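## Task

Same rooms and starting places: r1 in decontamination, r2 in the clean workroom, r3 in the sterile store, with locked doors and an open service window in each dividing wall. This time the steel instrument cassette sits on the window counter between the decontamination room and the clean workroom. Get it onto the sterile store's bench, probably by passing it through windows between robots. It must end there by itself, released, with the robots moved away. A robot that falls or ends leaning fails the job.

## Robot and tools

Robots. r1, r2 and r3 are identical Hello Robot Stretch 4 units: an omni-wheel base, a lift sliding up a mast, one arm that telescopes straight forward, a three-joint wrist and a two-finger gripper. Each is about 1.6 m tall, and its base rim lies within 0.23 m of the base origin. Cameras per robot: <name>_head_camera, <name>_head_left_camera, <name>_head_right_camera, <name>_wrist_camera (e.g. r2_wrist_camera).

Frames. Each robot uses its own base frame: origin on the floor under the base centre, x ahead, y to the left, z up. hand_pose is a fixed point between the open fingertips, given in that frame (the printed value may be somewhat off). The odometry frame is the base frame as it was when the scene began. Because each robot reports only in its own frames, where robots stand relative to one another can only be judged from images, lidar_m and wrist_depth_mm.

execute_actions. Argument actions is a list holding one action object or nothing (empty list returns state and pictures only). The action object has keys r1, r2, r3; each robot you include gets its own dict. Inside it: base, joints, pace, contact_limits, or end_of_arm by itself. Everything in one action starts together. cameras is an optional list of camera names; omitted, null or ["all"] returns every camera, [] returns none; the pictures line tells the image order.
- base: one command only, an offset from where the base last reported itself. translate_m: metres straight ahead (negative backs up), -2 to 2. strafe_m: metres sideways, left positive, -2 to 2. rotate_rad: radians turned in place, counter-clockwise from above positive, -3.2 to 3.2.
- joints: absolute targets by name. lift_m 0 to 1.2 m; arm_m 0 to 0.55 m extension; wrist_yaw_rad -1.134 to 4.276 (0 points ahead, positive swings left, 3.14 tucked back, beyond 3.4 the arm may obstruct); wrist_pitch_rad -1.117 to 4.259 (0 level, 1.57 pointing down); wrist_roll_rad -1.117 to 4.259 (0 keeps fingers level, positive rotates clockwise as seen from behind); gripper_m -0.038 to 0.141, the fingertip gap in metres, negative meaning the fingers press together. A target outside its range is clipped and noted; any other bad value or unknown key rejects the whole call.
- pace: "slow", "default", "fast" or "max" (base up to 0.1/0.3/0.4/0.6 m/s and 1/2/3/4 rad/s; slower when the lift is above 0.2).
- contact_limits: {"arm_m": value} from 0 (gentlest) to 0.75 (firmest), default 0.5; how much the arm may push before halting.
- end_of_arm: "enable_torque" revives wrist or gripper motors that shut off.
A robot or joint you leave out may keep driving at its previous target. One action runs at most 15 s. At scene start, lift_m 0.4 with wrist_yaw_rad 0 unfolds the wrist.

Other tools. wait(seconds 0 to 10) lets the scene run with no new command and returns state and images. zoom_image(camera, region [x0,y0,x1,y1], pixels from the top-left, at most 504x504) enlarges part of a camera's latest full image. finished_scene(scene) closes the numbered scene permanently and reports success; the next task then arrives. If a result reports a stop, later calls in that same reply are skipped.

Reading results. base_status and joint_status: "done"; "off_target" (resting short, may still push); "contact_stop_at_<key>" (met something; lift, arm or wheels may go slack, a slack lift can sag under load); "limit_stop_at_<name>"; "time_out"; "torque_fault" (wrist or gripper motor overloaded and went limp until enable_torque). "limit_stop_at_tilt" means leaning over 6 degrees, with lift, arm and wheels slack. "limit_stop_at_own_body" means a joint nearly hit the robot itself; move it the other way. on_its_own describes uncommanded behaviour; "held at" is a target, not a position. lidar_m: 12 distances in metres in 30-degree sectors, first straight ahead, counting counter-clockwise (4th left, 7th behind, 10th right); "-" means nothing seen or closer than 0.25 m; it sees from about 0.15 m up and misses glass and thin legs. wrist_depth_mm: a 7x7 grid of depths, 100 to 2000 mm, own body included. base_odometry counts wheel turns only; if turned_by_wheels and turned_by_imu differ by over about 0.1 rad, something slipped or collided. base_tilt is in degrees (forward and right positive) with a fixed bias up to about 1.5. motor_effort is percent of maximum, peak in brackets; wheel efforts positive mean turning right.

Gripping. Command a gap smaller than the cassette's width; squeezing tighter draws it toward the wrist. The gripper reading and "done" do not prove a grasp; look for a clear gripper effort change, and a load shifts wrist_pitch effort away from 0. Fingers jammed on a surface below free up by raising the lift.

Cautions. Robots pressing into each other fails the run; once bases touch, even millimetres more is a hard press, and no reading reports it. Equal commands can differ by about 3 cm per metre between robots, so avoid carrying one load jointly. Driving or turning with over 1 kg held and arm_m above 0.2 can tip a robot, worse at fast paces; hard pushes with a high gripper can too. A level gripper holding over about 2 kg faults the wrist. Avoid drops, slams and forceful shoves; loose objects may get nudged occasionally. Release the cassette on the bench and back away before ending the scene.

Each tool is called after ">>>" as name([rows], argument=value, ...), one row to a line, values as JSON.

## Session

>>> execute_actions(actions=[])

Scene clock: 0.00 s.
r1.base_odometry: x=+0.000 y=+0.000 heading=+0.000 (m, m, rad; r1's odometry frame)
r1.turned_by_wheels: +0.000 (rad since the last result)
r1.turned_by_imu: +0.000 (rad since the last result)
r1.base_tilt: forward=-0.2 right=-0.6 (deg)
r1.lidar_m: 1.25 1.67 1.96 3.30 0.98 1.14 1.07 1.08 0.75 0.62 0.62 0.71
r1.base_status: not commanded
r1.joint_positions: lift_m=+0.158 arm_m=+0.001 wrist_yaw_rad=+3.157 wrist_pitch_rad=+0.006 wrist_roll_rad=-0.020 gripper_m=+0.057
r1.joint_status: not commanded
r1.motor_effort: lift_m=+18 arm_m=+0 wrist_yaw_rad=+0 wrist_pitch_rad=-7 wrist_roll_rad=-1 gripper_m=-1 wheel_0=+0 wheel_1=+0 wheel_2=+0 (%)
r1.hand_pose: x=-0.1182 y=+0.0829 z=+0.3347 quat_wxyz=(-0.008, -0.003, -0.010, +1.000) (m; r1's base frame)
r1.wrist_depth_mm: - 138 204 1281 1366 1430 1430 / - 107 136 1308 1308 1430 1160 / - 111 137 1281 1336 1397 1464 / - 128 154 1255 1366 1397 1464 / 195 1160 1205 1281 1336 1397 1397 / 212 1138 1160 1205 211 1078 1118 / 213 960 854 904 854 778 820
r2.base_odometry: x=+0.000 y=+0.000 heading=+0.000 (m, m, rad; r2's odometry frame)
r2.turned_by_wheels: +0.000 (rad since the last result)
r2.turned_by_imu: +0.000 (rad since the last result)
r2.base_tilt: forward=+0.6 right=+0.0 (deg)
r2.lidar_m: 1.56 1.45 1.71 2.13 2.02 1.71 1.24 1.02 1.08 1.67 2.70 2.40
r2.base_status: not commanded
r2.joint_positions: lift_m=+0.134 arm_m=+0.001 wrist_yaw_rad=+3.093 wrist_pitch_rad=-0.016 wrist_roll_rad=-0.009 gripper_m=+0.057
r2.joint_status: not commanded
r2.motor_effort: lift_m=+20 arm_m=-1 wrist_yaw_rad=+2 wrist_pitch_rad=-7 wrist_roll_rad=-1 gripper_m=-4 wheel_0=-1 wheel_1=+0 wheel_2=+0 (%)
r2.hand_pose: x=-0.1121 y=+0.1014 z=+0.3163 quat_wxyz=(+0.024, +0.008, -0.005, +1.000) (m; r2's base frame)
r2.wrist_depth_mm: 136 1255 1499 1808 - 1983 1661 / 134 137 1537 1756 - 1921 1661 / 107 136 1464 1708 - - 1708 / 110 135 1366 1618 - - 1708 / 118 144 1397 1618 1983 1863 1618 / 1008 1160 1308 1397 193 1060 976 / 1025 1098 809 504 820 683 699
r3.base_odometry: x=+0.000 y=+0.000 heading=+0.000 (m, m, rad; r3's odometry frame)
r3.turned_by_wheels: +0.000 (rad since the last result)
r3.turned_by_imu: +0.000 (rad since the last result)
r3.base_tilt: forward=-0.3 right=+0.8 (deg)
r3.lidar_m: 0.68 0.76 1.15 1.14 1.17 0.93 1.68 2.04 1.59 1.61 0.87 0.68
r3.base_status: not commanded
r3.joint_positions: lift_m=+0.255 arm_m=+0.002 wrist_yaw_rad=+3.168 wrist_pitch_rad=-0.016 wrist_roll_rad=-0.011 gripper_m=+0.057
r3.joint_status: not commanded
r3.motor_effort: lift_m=+20 arm_m=-1 wrist_yaw_rad=+0 wrist_pitch_rad=-5 wrist_roll_rad=+2 gripper_m=-3 wheel_0=+0 wheel_1=+0 wheel_2=+0 (%)
r3.hand_pose: x=-0.1179 y=+0.0799 z=+0.4384 quat_wxyz=(-0.013, +0.008, -0.006, +1.000) (m; r3's base frame)
r3.wrist_depth_mm: - 138 - - - - 1863 / - 119 147 - - 991 976 / - 118 145 - - - 1808 / - 131 186 - - - 1983 / 141 - - - - - 1808 / 221 1756 202 1576 199 1430 1308 / 220 1098 1098 111 1042 960 976
pictures: r1_head_camera, r1_head_left_camera, r1_head_right_camera, r1_wrist_camera, r2_head_camera, r2_head_left_camera, r2_head_right_camera, r2_wrist_camera, r3_head_camera, r3_head_left_camera, r3_head_right_camera, r3_wrist_camera
Images, in order (width x height): r1_head_camera 420x560, r1_head_left_camera 420x672, r1_head_right_camera 420x672, r1_wrist_camera 616x392, r2_head_camera 420x560, r2_head_left_camera 420x672, r2_head_right_camera 420x672, r2_wrist_camera 616x392, r3_head_camera 420x560, r3_head_left_camera 420x672, r3_head_right_camera 420x672, r3_wrist_camera 616x392.

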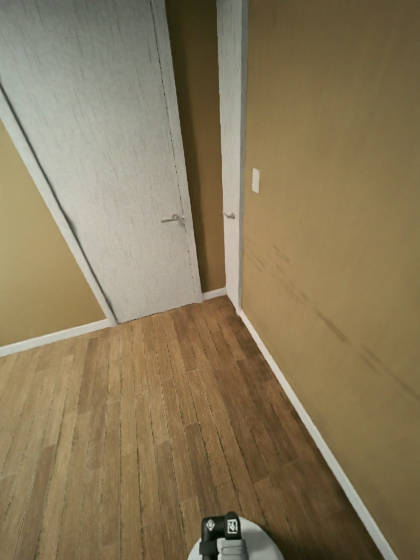

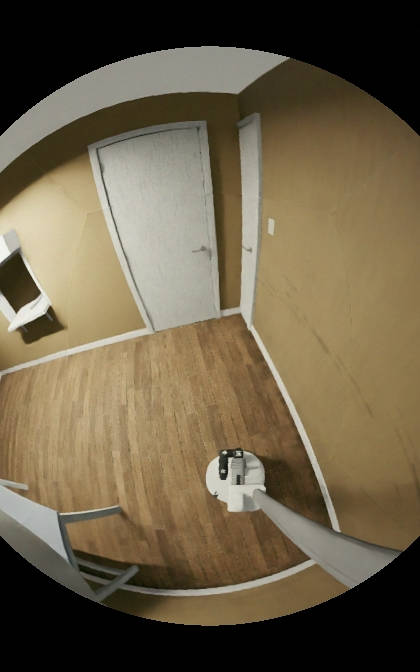

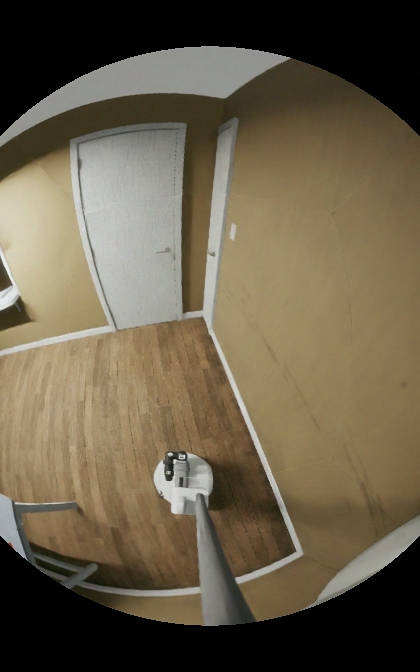

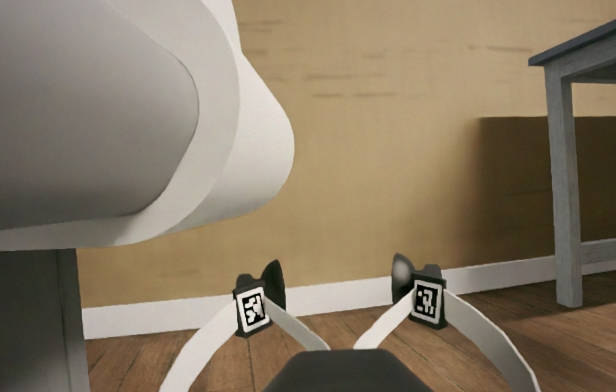

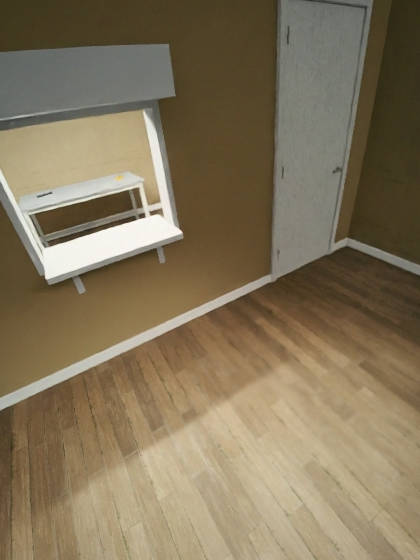

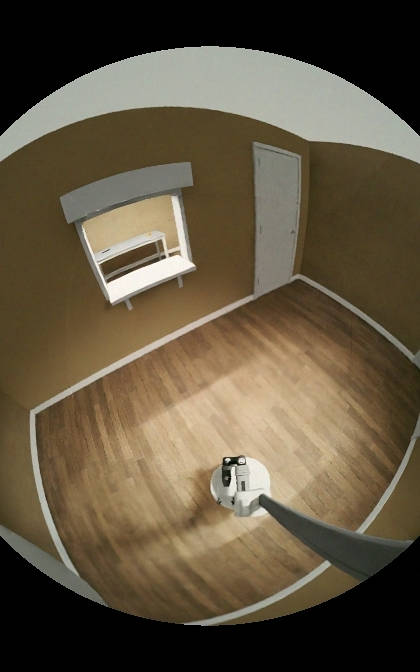

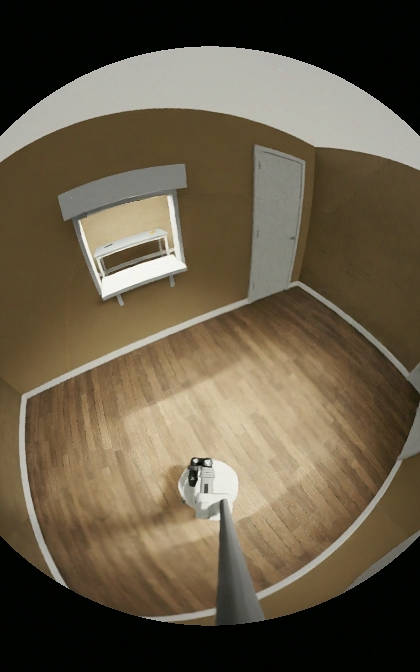

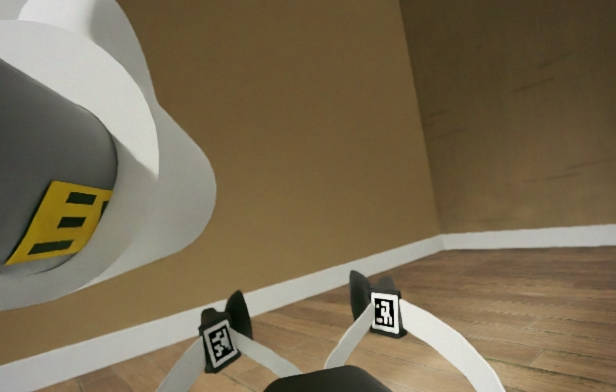

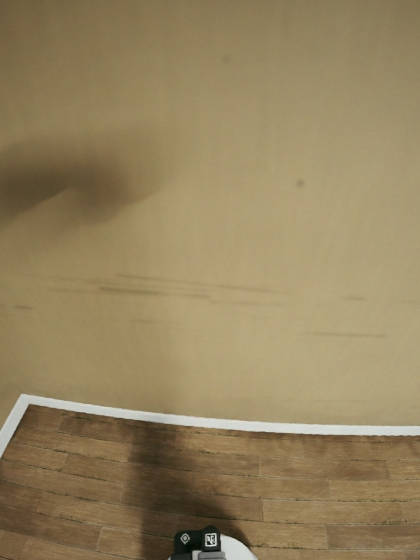

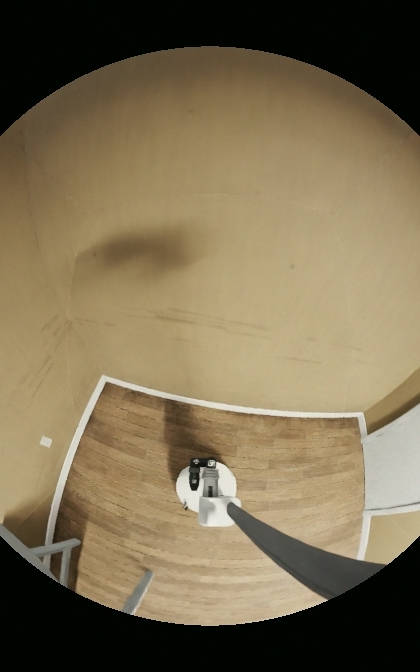

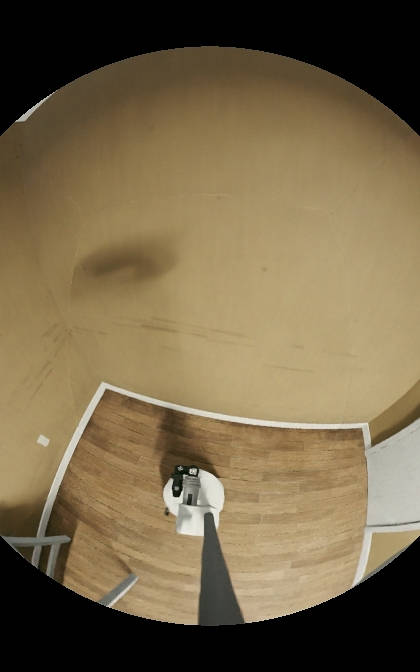

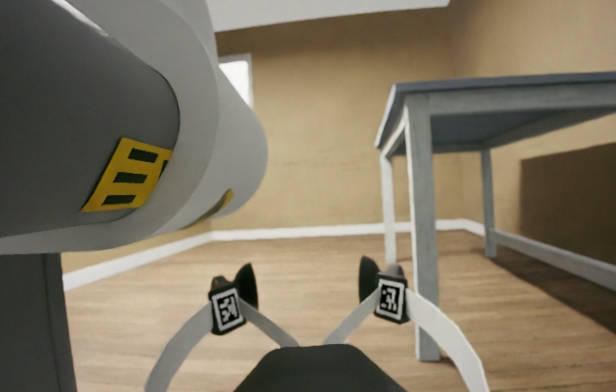

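>>> execute_actions([
  {"r3":{"base":{"rotate_rad":-1.72},"pace":"fast","joints":{"lift_m":1.0,"wrist_yaw_rad":0,"wrist_pitch_rad":0.8,"gripper_m":0.14}},"r2":{"base":{"rotate_rad":-2.5},"pace":"fast","joints":{"lift_m":1.0,"wrist_yaw_rad":0,"wrist_pitch_rad":0.8,"gripper_m":0.14}},"r1":{"base":{"rotate_rad":0.9}}},
], cameras=["r3_head_camera","r3_head_left_camera","r2_head_camera","r2_head_left_camera","r2_wrist_camera","r1_head_camera"])

Scene clock: 3.13 s.
r1.base_odometry: x=+0.000 y=+0.000 heading=+0.900 (m, m, rad; r1's odometry frame)
r1.turned_by_wheels: +0.900 (rad since the last result)
r1.turned_by_imu: +0.912 (rad since the last result)
r1.base_tilt: forward=-0.2 right=-0.5 (deg)
r1.lidar_m: 1.84 2.50 0.96 1.05 1.12 1.06 0.84 0.64 0.61 0.67 1.01 1.64
r1.base_status: done
r1.joint_positions: lift_m=+0.158 arm_m=+0.001 wrist_yaw_rad=+3.157 wrist_pitch_rad=+0.006 wrist_roll_rad=-0.020 gripper_m=+0.057
r1.joint_status: not commanded
r1.motor_effort: lift_m=+18(18) arm_m=+0(0) wrist_yaw_rad=+0(0) wrist_pitch_rad=-8(7) wrist_roll_rad=-1(1) gripper_m=+0(3) wheel_0=-1(6) wheel_1=+0(9) wheel_2=-1(4) (%)
r1.hand_pose: x=-0.1182 y=+0.0829 z=+0.3347 quat_wxyz=(-0.008, -0.003, -0.010, +1.000) (m; r1's base frame)
r1.wrist_depth_mm: - 138 205 1229 1255 1060 946 / - 107 137 1255 1255 1118 960 / - 111 137 1229 1281 1098 960 / - 128 154 1205 1281 1078 960 / 195 759 946 1205 1336 1118 976 / 212 768 866 1138 211 1042 960 / 213 750 854 904 866 778 831
r2.base_odometry: x=+0.000 y=+0.000 heading=-2.500 (m, m, rad; r2's odometry frame)
r2.turned_by_wheels: -2.500 (rad since the last result)
r2.turned_by_imu: -2.444 (rad since the last result)
r2.base_tilt: forward=+0.6 right=+0.0 (deg)
r2.lidar_m: 1.02 1.12 1.90 2.70 2.15 1.53 1.52 1.80 2.06 2.04 1.55 1.03
r2.base_status: done
r2.joint_positions: lift_m=+0.151 arm_m=+0.001 wrist_yaw_rad=+2.792 wrist_pitch_rad=+0.289 wrist_roll_rad=-0.009 gripper_m=+0.140
r2.joint_status: lift_m limit_stop_at_own_body (moved +0.017 of +0.866); wrist_yaw_rad limit_stop_at_own_body (moved -0.300 of -3.093); wrist_pitch_rad limit_stop_at_own_body (moved +0.305 of +0.816); the others done
r2.on_its_own: wrist_yaw_rad is held at +2.793, not at your +0.000, since a limit_stop_at_own_body; wrist_pitch_rad is held at +0.287, not at your +0.800, since a limit_stop_at_own_body; lift_m is slack since a limit_stop_at_own_body (your +1.000 is given up); arm_m is slack since a limit_stop_at_own_body
r2.motor_effort: lift_m=+20(26) arm_m=+0(1) wrist_yaw_rad=+2(6) wrist_pitch_rad=-6(5) wrist_roll_rad=-1(2) gripper_m=+0(5) wheel_0=+1(7) wheel_1=+0(11) wheel_2=+1(9) (%)
r2.hand_pose: x=-0.0582 y=+0.1768 z=+0.2471 quat_wxyz=(+0.171, -0.143, +0.020, +0.975) (m; r2's base frame)
r2.wrist_depth_mm: 1397 1499 1618 1756 1863 - - / 1464 1537 1708 1863 - - - / 1499 1576 1756 1863 - - 1708 / 1537 1576 1537 1366 1229 1138 1025 / 1160 1042 960 878 831 759 715 / 809 759 707 654 559 544 569 / 250 195 215 154 500 469 455
r3.base_odometry: x=+0.000 y=+0.000 heading=-1.720 (m, m, rad; r3's odometry frame)
r3.turned_by_wheels: -1.720 (rad since the last result)
r3.turned_by_imu: -1.727 (rad since the last result)
r3.base_tilt: forward=-0.4 right=+0.7 (deg)
r3.lidar_m: 1.59 1.03 0.72 0.70 0.72 0.97 1.16 1.20 0.94 0.93 2.22 1.71
r3.base_status: done
r3.joint_positions: lift_m=+1.000 arm_m=+0.002 wrist_yaw_rad=+0.000 wrist_pitch_rad=+0.802 wrist_roll_rad=-0.011 gripper_m=+0.140
r3.joint_status: all done
r3.motor_effort: lift_m=+25(29) arm_m=-1(1) wrist_yaw_rad=+0(6) wrist_pitch_rad=-4(2) wrist_roll_rad=+2(4) gripper_m=+1(2) wheel_0=+1(10) wheel_1=+1(10) wheel_2=+0(10) (%)
r3.hand_pose: x=+0.3734 y=-0.0874 z=+0.9706 quat_wxyz=(+0.921, -0.005, +0.390, +0.002) (m; r3's base frame)
r3.wrist_depth_mm: 1281 1366 1366 1397 1430 1499 1499 / 1255 1499 1537 1576 1618 1708 1708 / 1229 1708 1808 1756 1808 1808 1808 / 1205 1618 1661 1618 1618 1576 1576 / 1205 1464 1430 1430 1397 1397 1366 / 1160 1205 1229 1255 1205 1182 1229 / 1118 1138 1160 111 1138 1138 1098
pictures: r1_head_camera, r2_head_camera, r2_head_left_camera, r2_wrist_camera, r3_head_camera, r3_head_left_camera
Images, in order (width x height): r1_head_camera 420x560, r2_head_camera 420x560, r2_head_left_camera 420x672, r2_wrist_camera 616x392, r3_head_camera 420x560, r3_head_left_camera 420x672.

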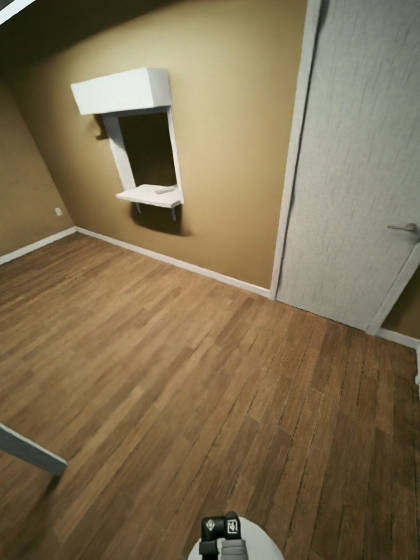

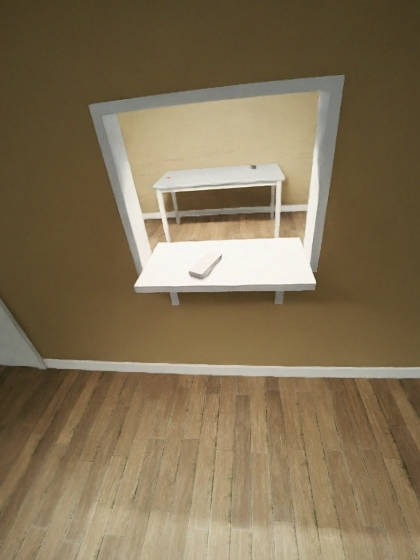

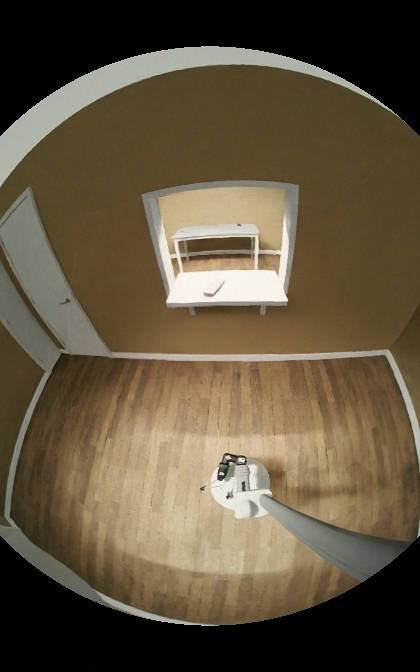

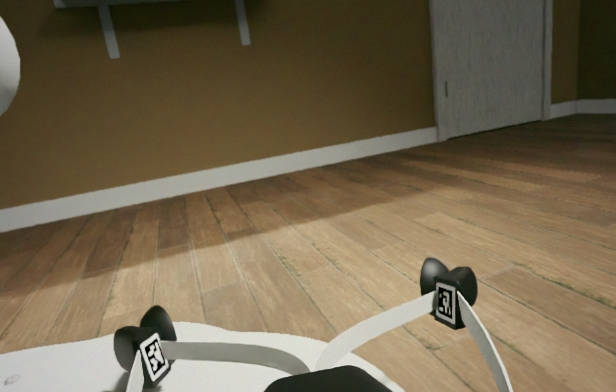

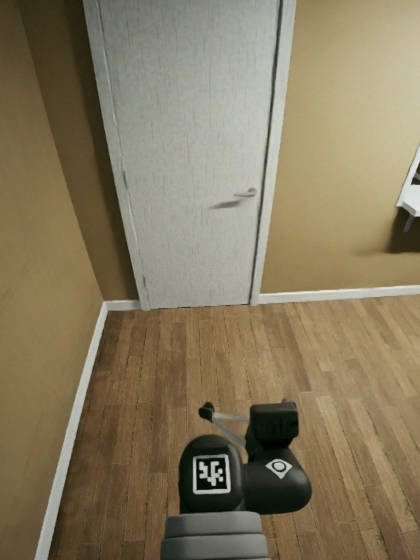

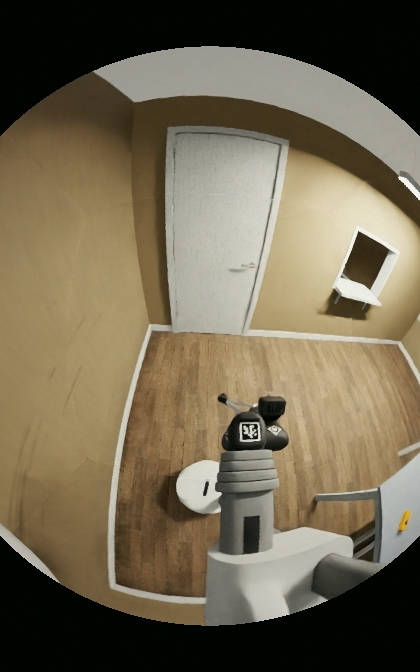

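>>> execute_actions([
  {"r3":{"base":{"translate_m":0.75},"pace":"fast"},"r2":{"base":{"strafe_m":0.5},"pace":"fast","joints":{"lift_m":1.0,"wrist_pitch_rad":0}}},
], cameras=[])

>>> execute_actions([
  {"r3":{"base":{"strafe_m":-1.3},"pace":"fast"},"r2":{"base":{"translate_m":0.2},"pace":"fast","joints":{"wrist_yaw_rad":0,"wrist_pitch_rad":0.8}}},
], cameras=[])

>>> execute_actions([
  {"r2":{"base":{"rotate_rad":-0.45}}},
], cameras=["r3_head_camera","r2_head_camera","r2_wrist_camera"])

Scene clock: 7.03 s.
r1.base_odometry: x=+0.000 y=+0.000 heading=+0.900 (m, m, rad; r1's odometry frame)
r1.turned_by_wheels: +0.000 (rad since the last result)
r1.turned_by_imu: -0.002 (rad since the last result)
r1.base_tilt: forward=-0.2 right=-0.6 (deg)
r1.lidar_m: 1.84 2.45 0.97 1.03 1.10 1.07 0.82 0.64 0.61 0.69 1.02 1.66
r1.base_status: not commanded
r1.joint_positions: lift_m=+0.158 arm_m=+0.001 wrist_yaw_rad=+3.157 wrist_pitch_rad=+0.006 wrist_roll_rad=-0.020 gripper_m=+0.057
r1.joint_status: not commanded
r1.motor_effort: lift_m=+18(18) arm_m=+0(0) wrist_yaw_rad=+0(0) wrist_pitch_rad=-7(7) wrist_roll_rad=-1(0) gripper_m=-1(0) wheel_0=-1(1) wheel_1=+0(0) wheel_2=-1(1) (%)
r1.hand_pose: x=-0.1182 y=+0.0829 z=+0.3347 quat_wxyz=(-0.008, -0.003, -0.010, +1.000) (m; r1's base frame)
r1.wrist_depth_mm: - 137 206 1255 1255 1078 946 / - 107 137 1255 1255 1060 960 / - 111 137 1229 1255 1078 946 / - 127 154 1229 1281 1098 976 / 195 759 946 1229 1255 1118 976 / 213 759 854 1160 211 1025 976 / 213 759 842 904 854 768 809
r2.base_odometry: x=+0.299 y=-0.401 heading=-2.500 (m, m, rad; r2's odometry frame)
r2.turned_by_wheels: +0.000 (rad since the last result)
r2.turned_by_imu: +0.003 (rad since the last result)
r2.base_tilt: forward=+0.6 right=+0.1 (deg)
r2.lidar_m: 1.07 1.31 1.94 2.20 2.06 1.63 1.46 1.62 2.59 2.53 1.60 1.10
r2.base_status: done
r2.joint_positions: lift_m=+1.000 arm_m=+0.001 wrist_yaw_rad=+2.792 wrist_pitch_rad=+0.003 wrist_roll_rad=-0.009 gripper_m=+0.140
r2.joint_status: all done
r2.on_its_own: wrist_yaw_rad is held at +2.793, not at your +0.000, since a limit_stop_at_own_body; arm_m is slack since a limit_stop_at_own_body
r2.motor_effort: lift_m=+23(23) arm_m=+0(0) wrist_yaw_rad=+3(2) wrist_pitch_rad=-7(13) wrist_roll_rad=+0(0) gripper_m=-3(0) wheel_0=+1(12) wheel_1=-1(12) wheel_2=+0(1) (%)
r2.hand_pose: x=-0.0694 y=+0.1808 z=+1.1771 quat_wxyz=(+0.174, -0.002, -0.004, +0.985) (m; r2's base frame)
r2.wrist_depth_mm: 1537 1576 1756 1863 - - - / 1499 1576 1756 1863 - - - / 1308 1464 1756 1808 - - - / 206 - 1661 1808 1863 - - / 267 - 1661 1808 1921 - - / - - 1618 1808 1921 - - / 1430 195 1618 154 1863 - -
r3.base_odometry: x=-0.111 y=-0.742 heading=-1.720 (m, m, rad; r3's odometry frame)
r3.turned_by_wheels: +0.000 (rad since the last result)
r3.turned_by_imu: -0.002 (rad since the last result)
r3.base_tilt: forward=-0.3 right=+0.8 (deg)
r3.lidar_m: 0.85 0.88 0.76 0.71 0.75 1.01 1.91 1.31 1.32 3.88 1.29 0.85
r3.base_status: done
r3.joint_positions: lift_m=+1.000 arm_m=+0.002 wrist_yaw_rad=+0.000 wrist_pitch_rad=+0.802 wrist_roll_rad=-0.011 gripper_m=+0.140
r3.joint_status: not commanded
r3.motor_effort: lift_m=+25(24) arm_m=-1(1) wrist_yaw_rad=+0(0) wrist_pitch_rad=-3(3) wrist_roll_rad=+1(2) gripper_m=+0(1) wheel_0=+0(7) wheel_1=+0(6) wheel_2=+2(5) (%)
r3.hand_pose: x=+0.3734 y=-0.0874 z=+0.9706 quat_wxyz=(+0.921, -0.005, +0.390, +0.002) (m; r3's base frame)
r3.wrist_depth_mm: 591 603 621 627 640 668 691 / 654 676 691 707 723 732 759 / 732 768 788 809 820 866 891 / 878 891 917 946 976 1025 1042 / 1078 1060 1098 1118 1160 1229 1281 / 1182 1229 1229 1255 1182 1182 1229 / 1138 1160 1182 111 1138 1118 1118
pictures: none
No camera images: the call's "cameras" was empty. Leave "cameras" out to get every camera's image.

Scene clock: 11.97 s.
r1.base_odometry: x=+0.000 y=+0.000 heading=+0.900 (m, m, rad; r1's odometry frame)
r1.turned_by_wheels: +0.000 (rad since the last result)
r1.turned_by_imu: -0.002 (rad since the last result)
r1.base_tilt: forward=-0.3 right=-0.5 (deg)
r1.lidar_m: 1.84 2.45 0.99 1.03 1.12 1.08 0.84 0.62 0.60 0.68 1.00 1.65
r1.base_status: not commanded
r1.joint_positions: lift_m=+0.158 arm_m=+0.001 wrist_yaw_rad=+3.157 wrist_pitch_rad=+0.006 wrist_roll_rad=-0.020 gripper_m=+0.057
r1.joint_status: not commanded
r1.motor_effort: lift_m=+18(18) arm_m=+0(0) wrist_yaw_rad=+0(0) wrist_pitch_rad=-7(6) wrist_roll_rad=-1(1) gripper_m=-4(2) wheel_0=-1(1) wheel_1=+0(0) wheel_2=-1(1) (%)
r1.hand_pose: x=-0.1182 y=+0.0829 z=+0.3347 quat_wxyz=(-0.008, -0.003, -0.010, +1.000) (m; r1's base frame)
r1.wrist_depth_mm: - 137 205 1281 1229 1060 946 / - 107 137 1229 1255 1060 960 / - 111 137 1229 1255 1078 946 / - 127 154 1229 1281 1098 976 / 195 759 946 1205 1281 1098 976 / 212 778 866 1138 210 1025 960 / 213 750 854 904 842 778 831
r2.base_odometry: x=+0.139 y=-0.520 heading=-2.500 (m, m, rad; r2's odometry frame)
r2.turned_by_wheels: +0.000 (rad since the last result)
r2.turned_by_imu: +0.002 (rad since the last result)
r2.base_tilt: forward=+0.5 right=+0.0 (deg)
r2.lidar_m: 0.87 1.10 1.57 2.19 2.31 1.85 1.80 1.82 2.60 2.55 1.14 0.89
r2.base_status: done
r2.joint_positions: lift_m=+1.000 arm_m=+0.001 wrist_yaw_rad=+0.001 wrist_pitch_rad=+0.801 wrist_roll_rad=-0.009 gripper_m=+0.140
r2.joint_status: all done
r2.on_its_own: arm_m is slack since a limit_stop_at_own_body
r2.motor_effort: lift_m=+23(23) arm_m=+0(0) wrist_yaw_rad=+0(6) wrist_pitch_rad=-4(3) wrist_roll_rad=-1(1) gripper_m=-3(3) wheel_0=+0(7) wheel_1=+3(6) wheel_2=+1(11) (%)
r2.hand_pose: x=+0.3725 y=-0.0873 z=+0.9707 quat_wxyz=(+0.921, -0.004, +0.390, +0.002) (m; r2's base frame)
r2.wrist_depth_mm: 723 732 741 798 723 750 723 / 809 831 831 683 854 854 866 / 904 931 931 946 991 960 1008 / 1042 1078 1060 1060 1118 1160 1182 / 1205 1255 1229 1281 1281 1281 1308 / 1336 1281 1255 1255 1205 1182 1205 / 1182 196 1118 155 1118 1078 1078
r3.base_odometry: x=-1.397 y=-0.549 heading=-1.719 (m, m, rad; r3's odometry frame)
r3.turned_by_wheels: +0.000 (rad since the last result)
r3.turned_by_imu: +0.003 (rad since the last result)
r3.base_tilt: forward=-0.3 right=+0.7 (deg)
r3.lidar_m: 0.74 0.93 1.22 2.02 2.09 0.97 0.91 0.93 1.28 2.70 1.12 0.79
r3.base_status: done
r3.joint_positions: lift_m=+1.000 arm_m=+0.002 wrist_yaw_rad=+0.000 wrist_pitch_rad=+0.802 wrist_roll_rad=-0.011 gripper_m=+0.140
r3.joint_status: not commanded
r3.motor_effort: lift_m=+24(24) arm_m=-1(1) wrist_yaw_rad=+0(1) wrist_pitch_rad=-4(2) wrist_roll_rad=+1(2) gripper_m=-1(1) wheel_0=+2(10) wheel_1=+2(6) wheel_2=+1(0) (%)
r3.hand_pose: x=+0.3734 y=-0.0874 z=+0.9706 quat_wxyz=(+0.921, -0.005, +0.390, +0.002) (m; r3's base frame)
r3.wrist_depth_mm: 634 654 668 691 683 676 676 / 715 723 750 603 615 615 627 / 798 831 866 878 891 931 931 / 946 976 1008 1025 1042 1098 1138 / 1118 1160 1205 1229 1255 1281 1281 / 1255 1205 1205 1255 1205 1205 1205 / 1182 1138 1160 111 1138 1118 1098
pictures: none
No camera images: the call's "cameras" was empty. Leave "cameras" out to get every camera's image.

Scene clock: 13.30 s.
r1.base_odometry: x=+0.000 y=+0.000 heading=+0.900 (m, m, rad; r1's odometry frame)
r1.turned_by_wheels: +0.000 (rad since the last result)
r1.turned_by_imu: -0.001 (rad since the last result)
r1.base_tilt: forward=-0.2 right=-0.6 (deg)
r1.lidar_m: 1.82 2.45 0.97 1.03 1.11 1.08 0.82 0.63 0.61 0.67 0.97 1.66
r1.base_status: not commanded
r1.joint_positions: lift_m=+0.158 arm_m=+0.001 wrist_yaw_rad=+3.157 wrist_pitch_rad=+0.006 wrist_roll_rad=-0.020 gripper_m=+0.057
r1.joint_status: not commanded
r1.motor_effort: lift_m=+18(18) arm_m=+0(0) wrist_yaw_rad=+0(1) wrist_pitch_rad=-8(8) wrist_roll_rad=-1(1) gripper_m=-3(6) wheel_0=-1(1) wheel_1=+0(0) wheel_2=-1(1) (%)
r1.hand_pose: x=-0.1182 y=+0.0829 z=+0.3347 quat_wxyz=(-0.008, -0.003, -0.010, +1.000) (m; r1's base frame)
r1.wrist_depth_mm: - 138 205 1255 1281 1060 946 / - 107 137 1255 1255 1078 960 / - 111 137 1229 1255 1078 946 / - 127 154 1229 1281 1078 960 / 195 759 946 1205 1308 1098 976 / 213 768 866 1160 211 1025 976 / 213 759 854 904 842 778 820
r2.base_odometry: x=+0.139 y=-0.520 heading=-2.949 (m, m, rad; r2's odometry frame)
r2.turned_by_wheels: -0.449 (rad since the last result)
r2.turned_by_imu: -0.439 (rad since the last result)
r2.base_tilt: forward=+0.5 right=+0.1 (deg)
r2.lidar_m: 0.87 0.86 1.13 1.79 2.18 2.20 1.81 1.67 2.03 2.57 2.44 1.10
r2.base_status: done
r2.joint_positions: lift_m=+1.000 arm_m=+0.001 wrist_yaw_rad=+0.000 wrist_pitch_rad=+0.801 wrist_roll_rad=-0.009 gripper_m=+0.140
r2.joint_status: not commanded
r2.on_its_own: arm_m is slack since a limit_stop_at_own_body
r2.motor_effort: lift_m=+23(23) arm_m=+0(0) wrist_yaw_rad=+0(1) wrist_pitch_rad=-6(4) wrist_roll_rad=+1(0) gripper_m=-3(2) wheel_0=+1(5) wheel_1=+2(7) wheel_2=+3(9) (%)
r2.hand_pose: x=+0.3725 y=-0.0873 z=+0.9707 quat_wxyz=(+0.921, -0.004, +0.390, +0.002) (m; r2's base frame)
r2.wrist_depth_mm: - 891 798 798 1008 1229 1430 / 691 668 878 1008 1160 1336 1708 / 759 866 976 1138 1308 1661 1756 / 820 976 1098 1281 1537 1537 1576 / 917 1078 1255 1397 1397 1397 1366 / 1025 1138 1255 1229 1205 1182 1205 / 1118 196 1098 155 1098 1098 1078
r3.base_odometry: x=-1.397 y=-0.549 heading=-1.719 (m, m, rad; r3's odometry frame)
r3.turned_by_wheels: +0.000 (rad since the last result)
r3.turned_by_imu: +0.000 (rad since the last result)
r3.base_tilt: forward=-0.3 right=+0.8 (deg)
r3.lidar_m: 0.76 0.94 1.23 2.02 2.08 0.97 0.91 0.95 1.27 2.70 1.11 0.80
r3.base_status: not commanded
r3.joint_positions: lift_m=+1.000 arm_m=+0.002 wrist_yaw_rad=+0.000 wrist_pitch_rad=+0.802 wrist_roll_rad=-0.011 gripper_m=+0.140
r3.joint_status: not commanded
r3.motor_effort: lift_m=+24(24) arm_m=-1(1) wrist_yaw_rad=+0(0) wrist_pitch_rad=-3(3) wrist_roll_rad=-1(2) gripper_m=+0(0) wheel_0=+2(2) wheel_1=+2(2) wheel_2=+1(1) (%)
r3.hand_pose: x=+0.3734 y=-0.0874 z=+0.9706 quat_wxyz=(+0.921, -0.005, +0.390, +0.002) (m; r3's base frame)
r3.wrist_depth_mm: 640 654 676 699 683 676 683 / 707 723 741 609 621 615 621 / 809 831 866 891 904 917 946 / 960 960 1008 1025 1060 1078 1118 / 1118 1138 1205 1229 1229 1281 1308 / 1255 1229 1229 1255 1229 1182 1255 / 1182 1160 1160 111 1138 1098 1118
pictures: r2_head_camera, r2_wrist_camera, r3_head_camera
Images, in order (width x height): r2_head_camera 420x560, r2_wrist_camera 616x392, r3_head_camera 420x560.

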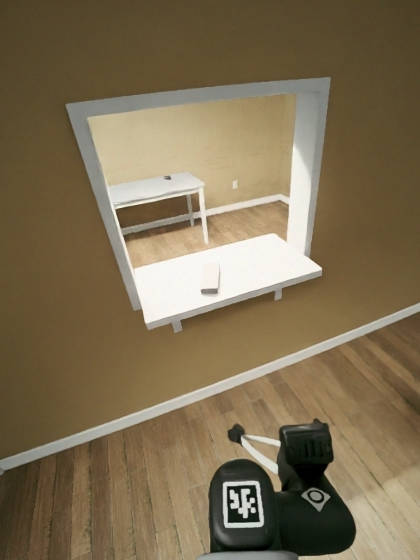

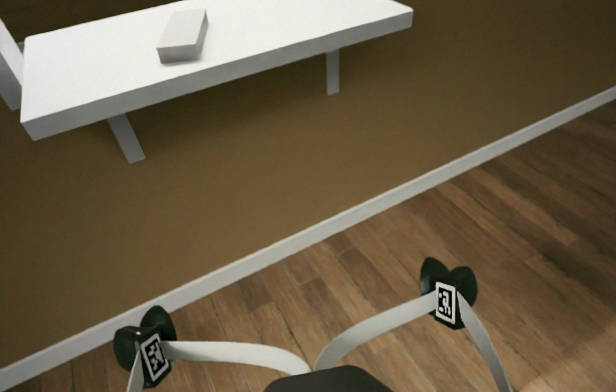

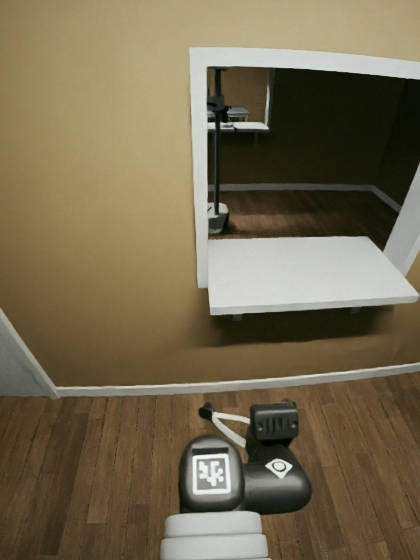

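>>> execute_actions([
  {"r3":{"base":{"strafe_m":-0.3}},"r2":{"base":{"strafe_m":0.19},"joints":{"arm_m":0.45,"lift_m":1.03}}},
], cameras=["r2_head_camera","r2_wrist_camera"])

Scene clock: 15.87 s.
r1.base_odometry: x=+0.000 y=+0.000 heading=+0.900 (m, m, rad; r1's odometry frame)
r1.turned_by_wheels: +0.000 (rad since the last result)
r1.turned_by_imu: -0.001 (rad since the last result)
r1.base_tilt: forward=-0.2 right=-0.5 (deg)
r1.lidar_m: 1.83 2.47 0.98 1.02 1.11 1.07 0.80 0.62 0.62 0.67 1.00 1.65
r1.base_status: not commanded
r1.joint_positions: lift_m=+0.158 arm_m=+0.001 wrist_yaw_rad=+3.157 wrist_pitch_rad=+0.006 wrist_roll_rad=-0.020 gripper_m=+0.057
r1.joint_status: not commanded
r1.motor_effort: lift_m=+18(18) arm_m=+0(0) wrist_yaw_rad=+0(0) wrist_pitch_rad=-8(8) wrist_roll_rad=+0(1) gripper_m=-1(5) wheel_0=-1(1) wheel_1=+0(0) wheel_2=-1(1) (%)
r1.hand_pose: x=-0.1182 y=+0.0829 z=+0.3347 quat_wxyz=(-0.008, -0.003, -0.010, +1.000) (m; r1's base frame)
r1.wrist_depth_mm: - 138 204 1255 1281 1060 931 / - 107 137 1255 1255 1078 960 / - 111 137 1229 1281 1098 946 / - 128 154 1205 1308 1078 976 / 195 759 946 1229 1308 1118 976 / 212 778 866 1160 211 1025 976 / 213 750 842 891 878 788 820
r2.base_odometry: x=+0.176 y=-0.707 heading=-2.949 (m, m, rad; r2's odometry frame)
r2.turned_by_wheels: +0.000 (rad since the last result)
r2.turned_by_imu: +0.001 (rad since the last result)
r2.base_tilt: forward=+0.6 right=+0.1 (deg)
r2.lidar_m: 0.84 0.95 1.08 1.68 2.00 2.24 1.89 1.74 1.95 2.73 2.30 1.01
r2.base_status: done
r2.joint_positions: lift_m=+1.030 arm_m=+0.449 wrist_yaw_rad=+0.000 wrist_pitch_rad=+0.801 wrist_roll_rad=-0.009 gripper_m=+0.140
r2.joint_status: all done
r2.motor_effort: lift_m=+23(26) arm_m=+5(6) wrist_yaw_rad=+2(0) wrist_pitch_rad=-4(5) wrist_roll_rad=-1(2) gripper_m=-1(2) wheel_0=+1(10) wheel_1=+0(9) wheel_2=+0(2) (%)
r2.hand_pose: x=+0.8207 y=-0.0874 z=+1.0007 quat_wxyz=(+0.921, -0.004, +0.390, +0.002) (m; r2's base frame)
r2.wrist_depth_mm: - - - - - 741 627 / - - - 676 661 640 640 / - 585 569 521 544 530 544 / 473 488 484 433 462 480 1138 / 402 427 415 413 439 1078 1366 / 402 375 370 741 842 1205 1229 / 462 196 691 154 1138 1098 1118
r3.base_odometry: x=-1.694 y=-0.504 heading=-1.719 (m, m, rad; r3's odometry frame)
r3.turned_by_wheels: +0.000 (rad since the last result)
r3.turned_by_imu: +0.001 (rad since the last result)
r3.base_tilt: forward=-0.3 right=+0.7 (deg)
r3.lidar_m: 0.75 0.80 1.27 2.33 2.40 0.95 0.91 0.93 2.52 2.39 1.33 0.80
r3.base_status: done
r3.joint_positions: lift_m=+1.000 arm_m=+0.002 wrist_yaw_rad=+0.000 wrist_pitch_rad=+0.802 wrist_roll_rad=-0.011 gripper_m=+0.140
r3.joint_status: not commanded
r3.motor_effort: lift_m=+24(24) arm_m=-1(1) wrist_yaw_rad=+0(0) wrist_pitch_rad=-3(3) wrist_roll_rad=+1(1) gripper_m=+0(1) wheel_0=+1(8) wheel_1=+1(9) wheel_2=+1(0) (%)
r3.hand_pose: x=+0.3734 y=-0.0874 z=+0.9707 quat_wxyz=(+0.921, -0.005, +0.390, +0.002) (m; r3's base frame)
r3.wrist_depth_mm: 647 715 707 691 683 676 723 / 707 603 603 615 609 621 809 / 820 831 866 891 904 931 946 / 960 976 1008 1042 1060 1098 1118 / 1138 1205 1205 1255 1281 1281 1308 / 1281 1205 1205 1255 1205 1182 1205 / 1182 1138 1138 111 1138 1118 1118
pictures: r2_head_camera, r2_wrist_camera
Images, in order (width x height): r2_head_camera 420x560, r2_wrist_camera 616x392.

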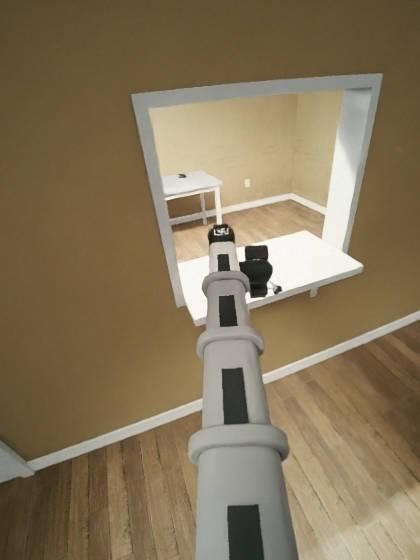

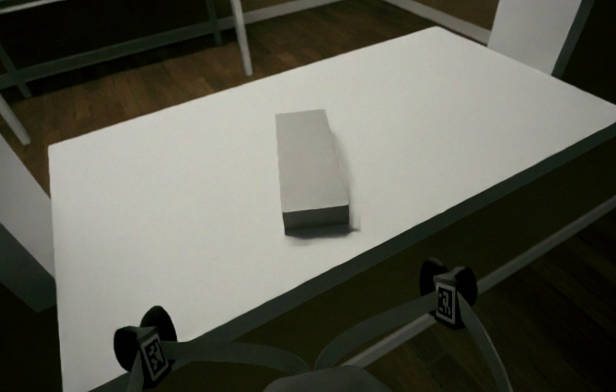

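>>> execute_actions([
  {"r2":{"base":{"translate_m":0.27},"joints":{"lift_m":0.97}}},
], cameras=["r2_wrist_camera","r1_head_camera"])

>>> zoom_image(camera="r1_head_camera", region=[100,120,200,220])

Scene clock: 18.50 s.
r1.base_odometry: x=+0.000 y=+0.000 heading=+0.900 (m, m, rad; r1's odometry frame)
r1.turned_by_wheels: +0.000 (rad since the last result)
r1.turned_by_imu: -0.001 (rad since the last result)
r1.base_tilt: forward=-0.2 right=-0.6 (deg)
r1.lidar_m: 1.84 2.45 0.98 1.04 1.10 1.08 0.84 0.63 0.60 0.65 1.00 1.66
r1.base_status: not commanded
r1.joint_positions: lift_m=+0.158 arm_m=+0.001 wrist_yaw_rad=+3.157 wrist_pitch_rad=+0.006 wrist_roll_rad=-0.020 gripper_m=+0.057
r1.joint_status: not commanded
r1.motor_effort: lift_m=+18(18) arm_m=+0(0) wrist_yaw_rad=+0(0) wrist_pitch_rad=-6(6) wrist_roll_rad=+0(1) gripper_m=+1(1) wheel_0=-1(1) wheel_1=+0(0) wheel_2=-1(1) (%)
r1.hand_pose: x=-0.1182 y=+0.0829 z=+0.3347 quat_wxyz=(-0.008, -0.003, -0.010, +1.000) (m; r1's base frame)
r1.wrist_depth_mm: - 138 205 1229 1255 1060 946 / - 107 137 1255 1255 1078 946 / - 111 137 1255 1255 1078 960 / - 127 154 1229 1281 1098 976 / 195 750 931 1205 1281 1098 991 / 212 778 854 1138 211 1025 960 / 213 741 842 904 854 788 831
r2.base_odometry: x=-0.089 y=-0.759 heading=-2.949 (m, m, rad; r2's odometry frame)
r2.turned_by_wheels: +0.000 (rad since the last result)
r2.turned_by_imu: +0.001 (rad since the last result)
r2.base_tilt: forward=+0.6 right=+0.0 (deg)
r2.lidar_m: 0.58 0.71 0.79 1.22 2.09 2.33 2.15 1.98 2.38 2.66 1.70 0.71
r2.base_status: done
r2.joint_positions: lift_m=+0.970 arm_m=+0.449 wrist_yaw_rad=+0.000 wrist_pitch_rad=+0.801 wrist_roll_rad=-0.009 gripper_m=+0.140
r2.joint_status: all done
r2.motor_effort: lift_m=+16(21) arm_m=+5(5) wrist_yaw_rad=+1(2) wrist_pitch_rad=-5(5) wrist_roll_rad=-1(1) gripper_m=+3(1) wheel_0=+1(4) wheel_1=+3(6) wheel_2=+1(11) (%)
r2.hand_pose: x=+0.8207 y=-0.0874 z=+0.9413 quat_wxyz=(+0.921, -0.004, +0.390, +0.002) (m; r2's base frame)
r2.wrist_depth_mm: - - - - - - - / - - - - - 535 517 / - - 1921 455 445 436 427 / 1708 404 397 387 382 373 366 / 355 351 345 312 303 327 320 / 312 307 303 274 250 278 285 / 277 195 263 155 232 256 256
r3.base_odometry: x=-1.694 y=-0.504 heading=-1.719 (m, m, rad; r3's odometry frame)
r3.turned_by_wheels: +0.000 (rad since the last result)
r3.turned_by_imu: -0.001 (rad since the last result)
r3.base_tilt: forward=-0.3 right=+0.7 (deg)
r3.lidar_m: 0.75 0.80 1.29 2.33 2.41 0.96 0.90 0.93 2.51 2.39 1.33 0.80
r3.base_status: not commanded
r3.joint_positions: lift_m=+1.000 arm_m=+0.002 wrist_yaw_rad=+0.000 wrist_pitch_rad=+0.802 wrist_roll_rad=-0.011 gripper_m=+0.140
r3.joint_status: not commanded
r3.motor_effort: lift_m=+23(24) arm_m=-1(1) wrist_yaw_rad=+1(0) wrist_pitch_rad=-3(4) wrist_roll_rad=+1(0) gripper_m=+0(0) wheel_0=+1(1) wheel_1=+1(1) wheel_2=+1(1) (%)
r3.hand_pose: x=+0.3734 y=-0.0874 z=+0.9707 quat_wxyz=(+0.921, -0.005, +0.390, +0.002) (m; r3's base frame)
r3.wrist_depth_mm: 654 715 715 699 691 668 723 / 707 603 609 615 615 621 798 / 820 842 878 891 904 917 960 / 960 976 991 1042 1060 1118 1118 / 1138 1160 1205 1255 1255 1281 1281 / 1281 1205 1229 1255 1205 1182 1229 / 1160 1138 1160 111 1160 1118 1118
pictures: r1_head_camera, r2_wrist_camera
Images, in order (width x height): r1_head_camera 420x560, r2_wrist_camera 616x392.

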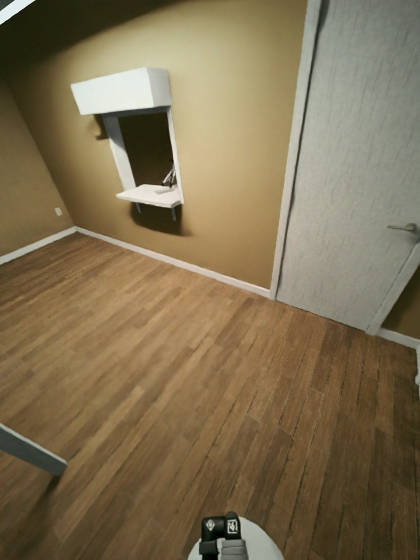

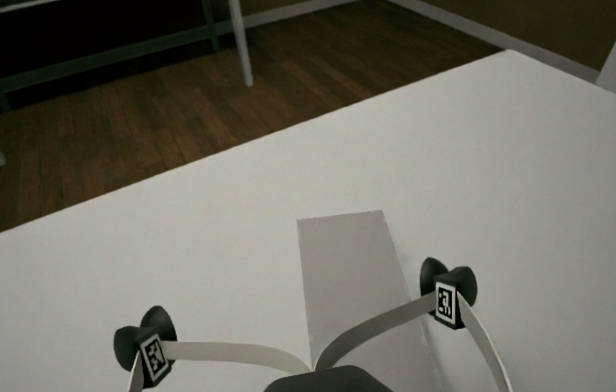

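Region (100, 120, 200, 220) of r1_head_camera's 420x560 image, scaled by 5.040, with more detail than that image has.

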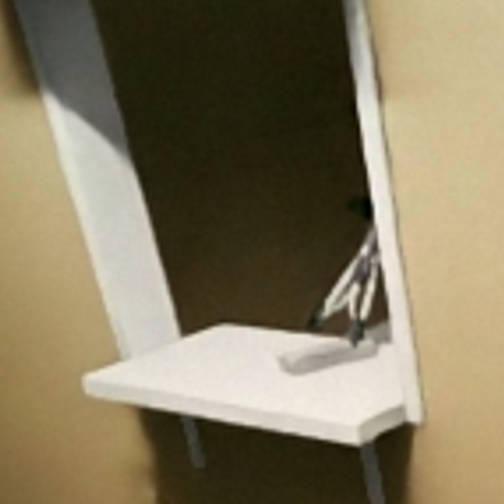

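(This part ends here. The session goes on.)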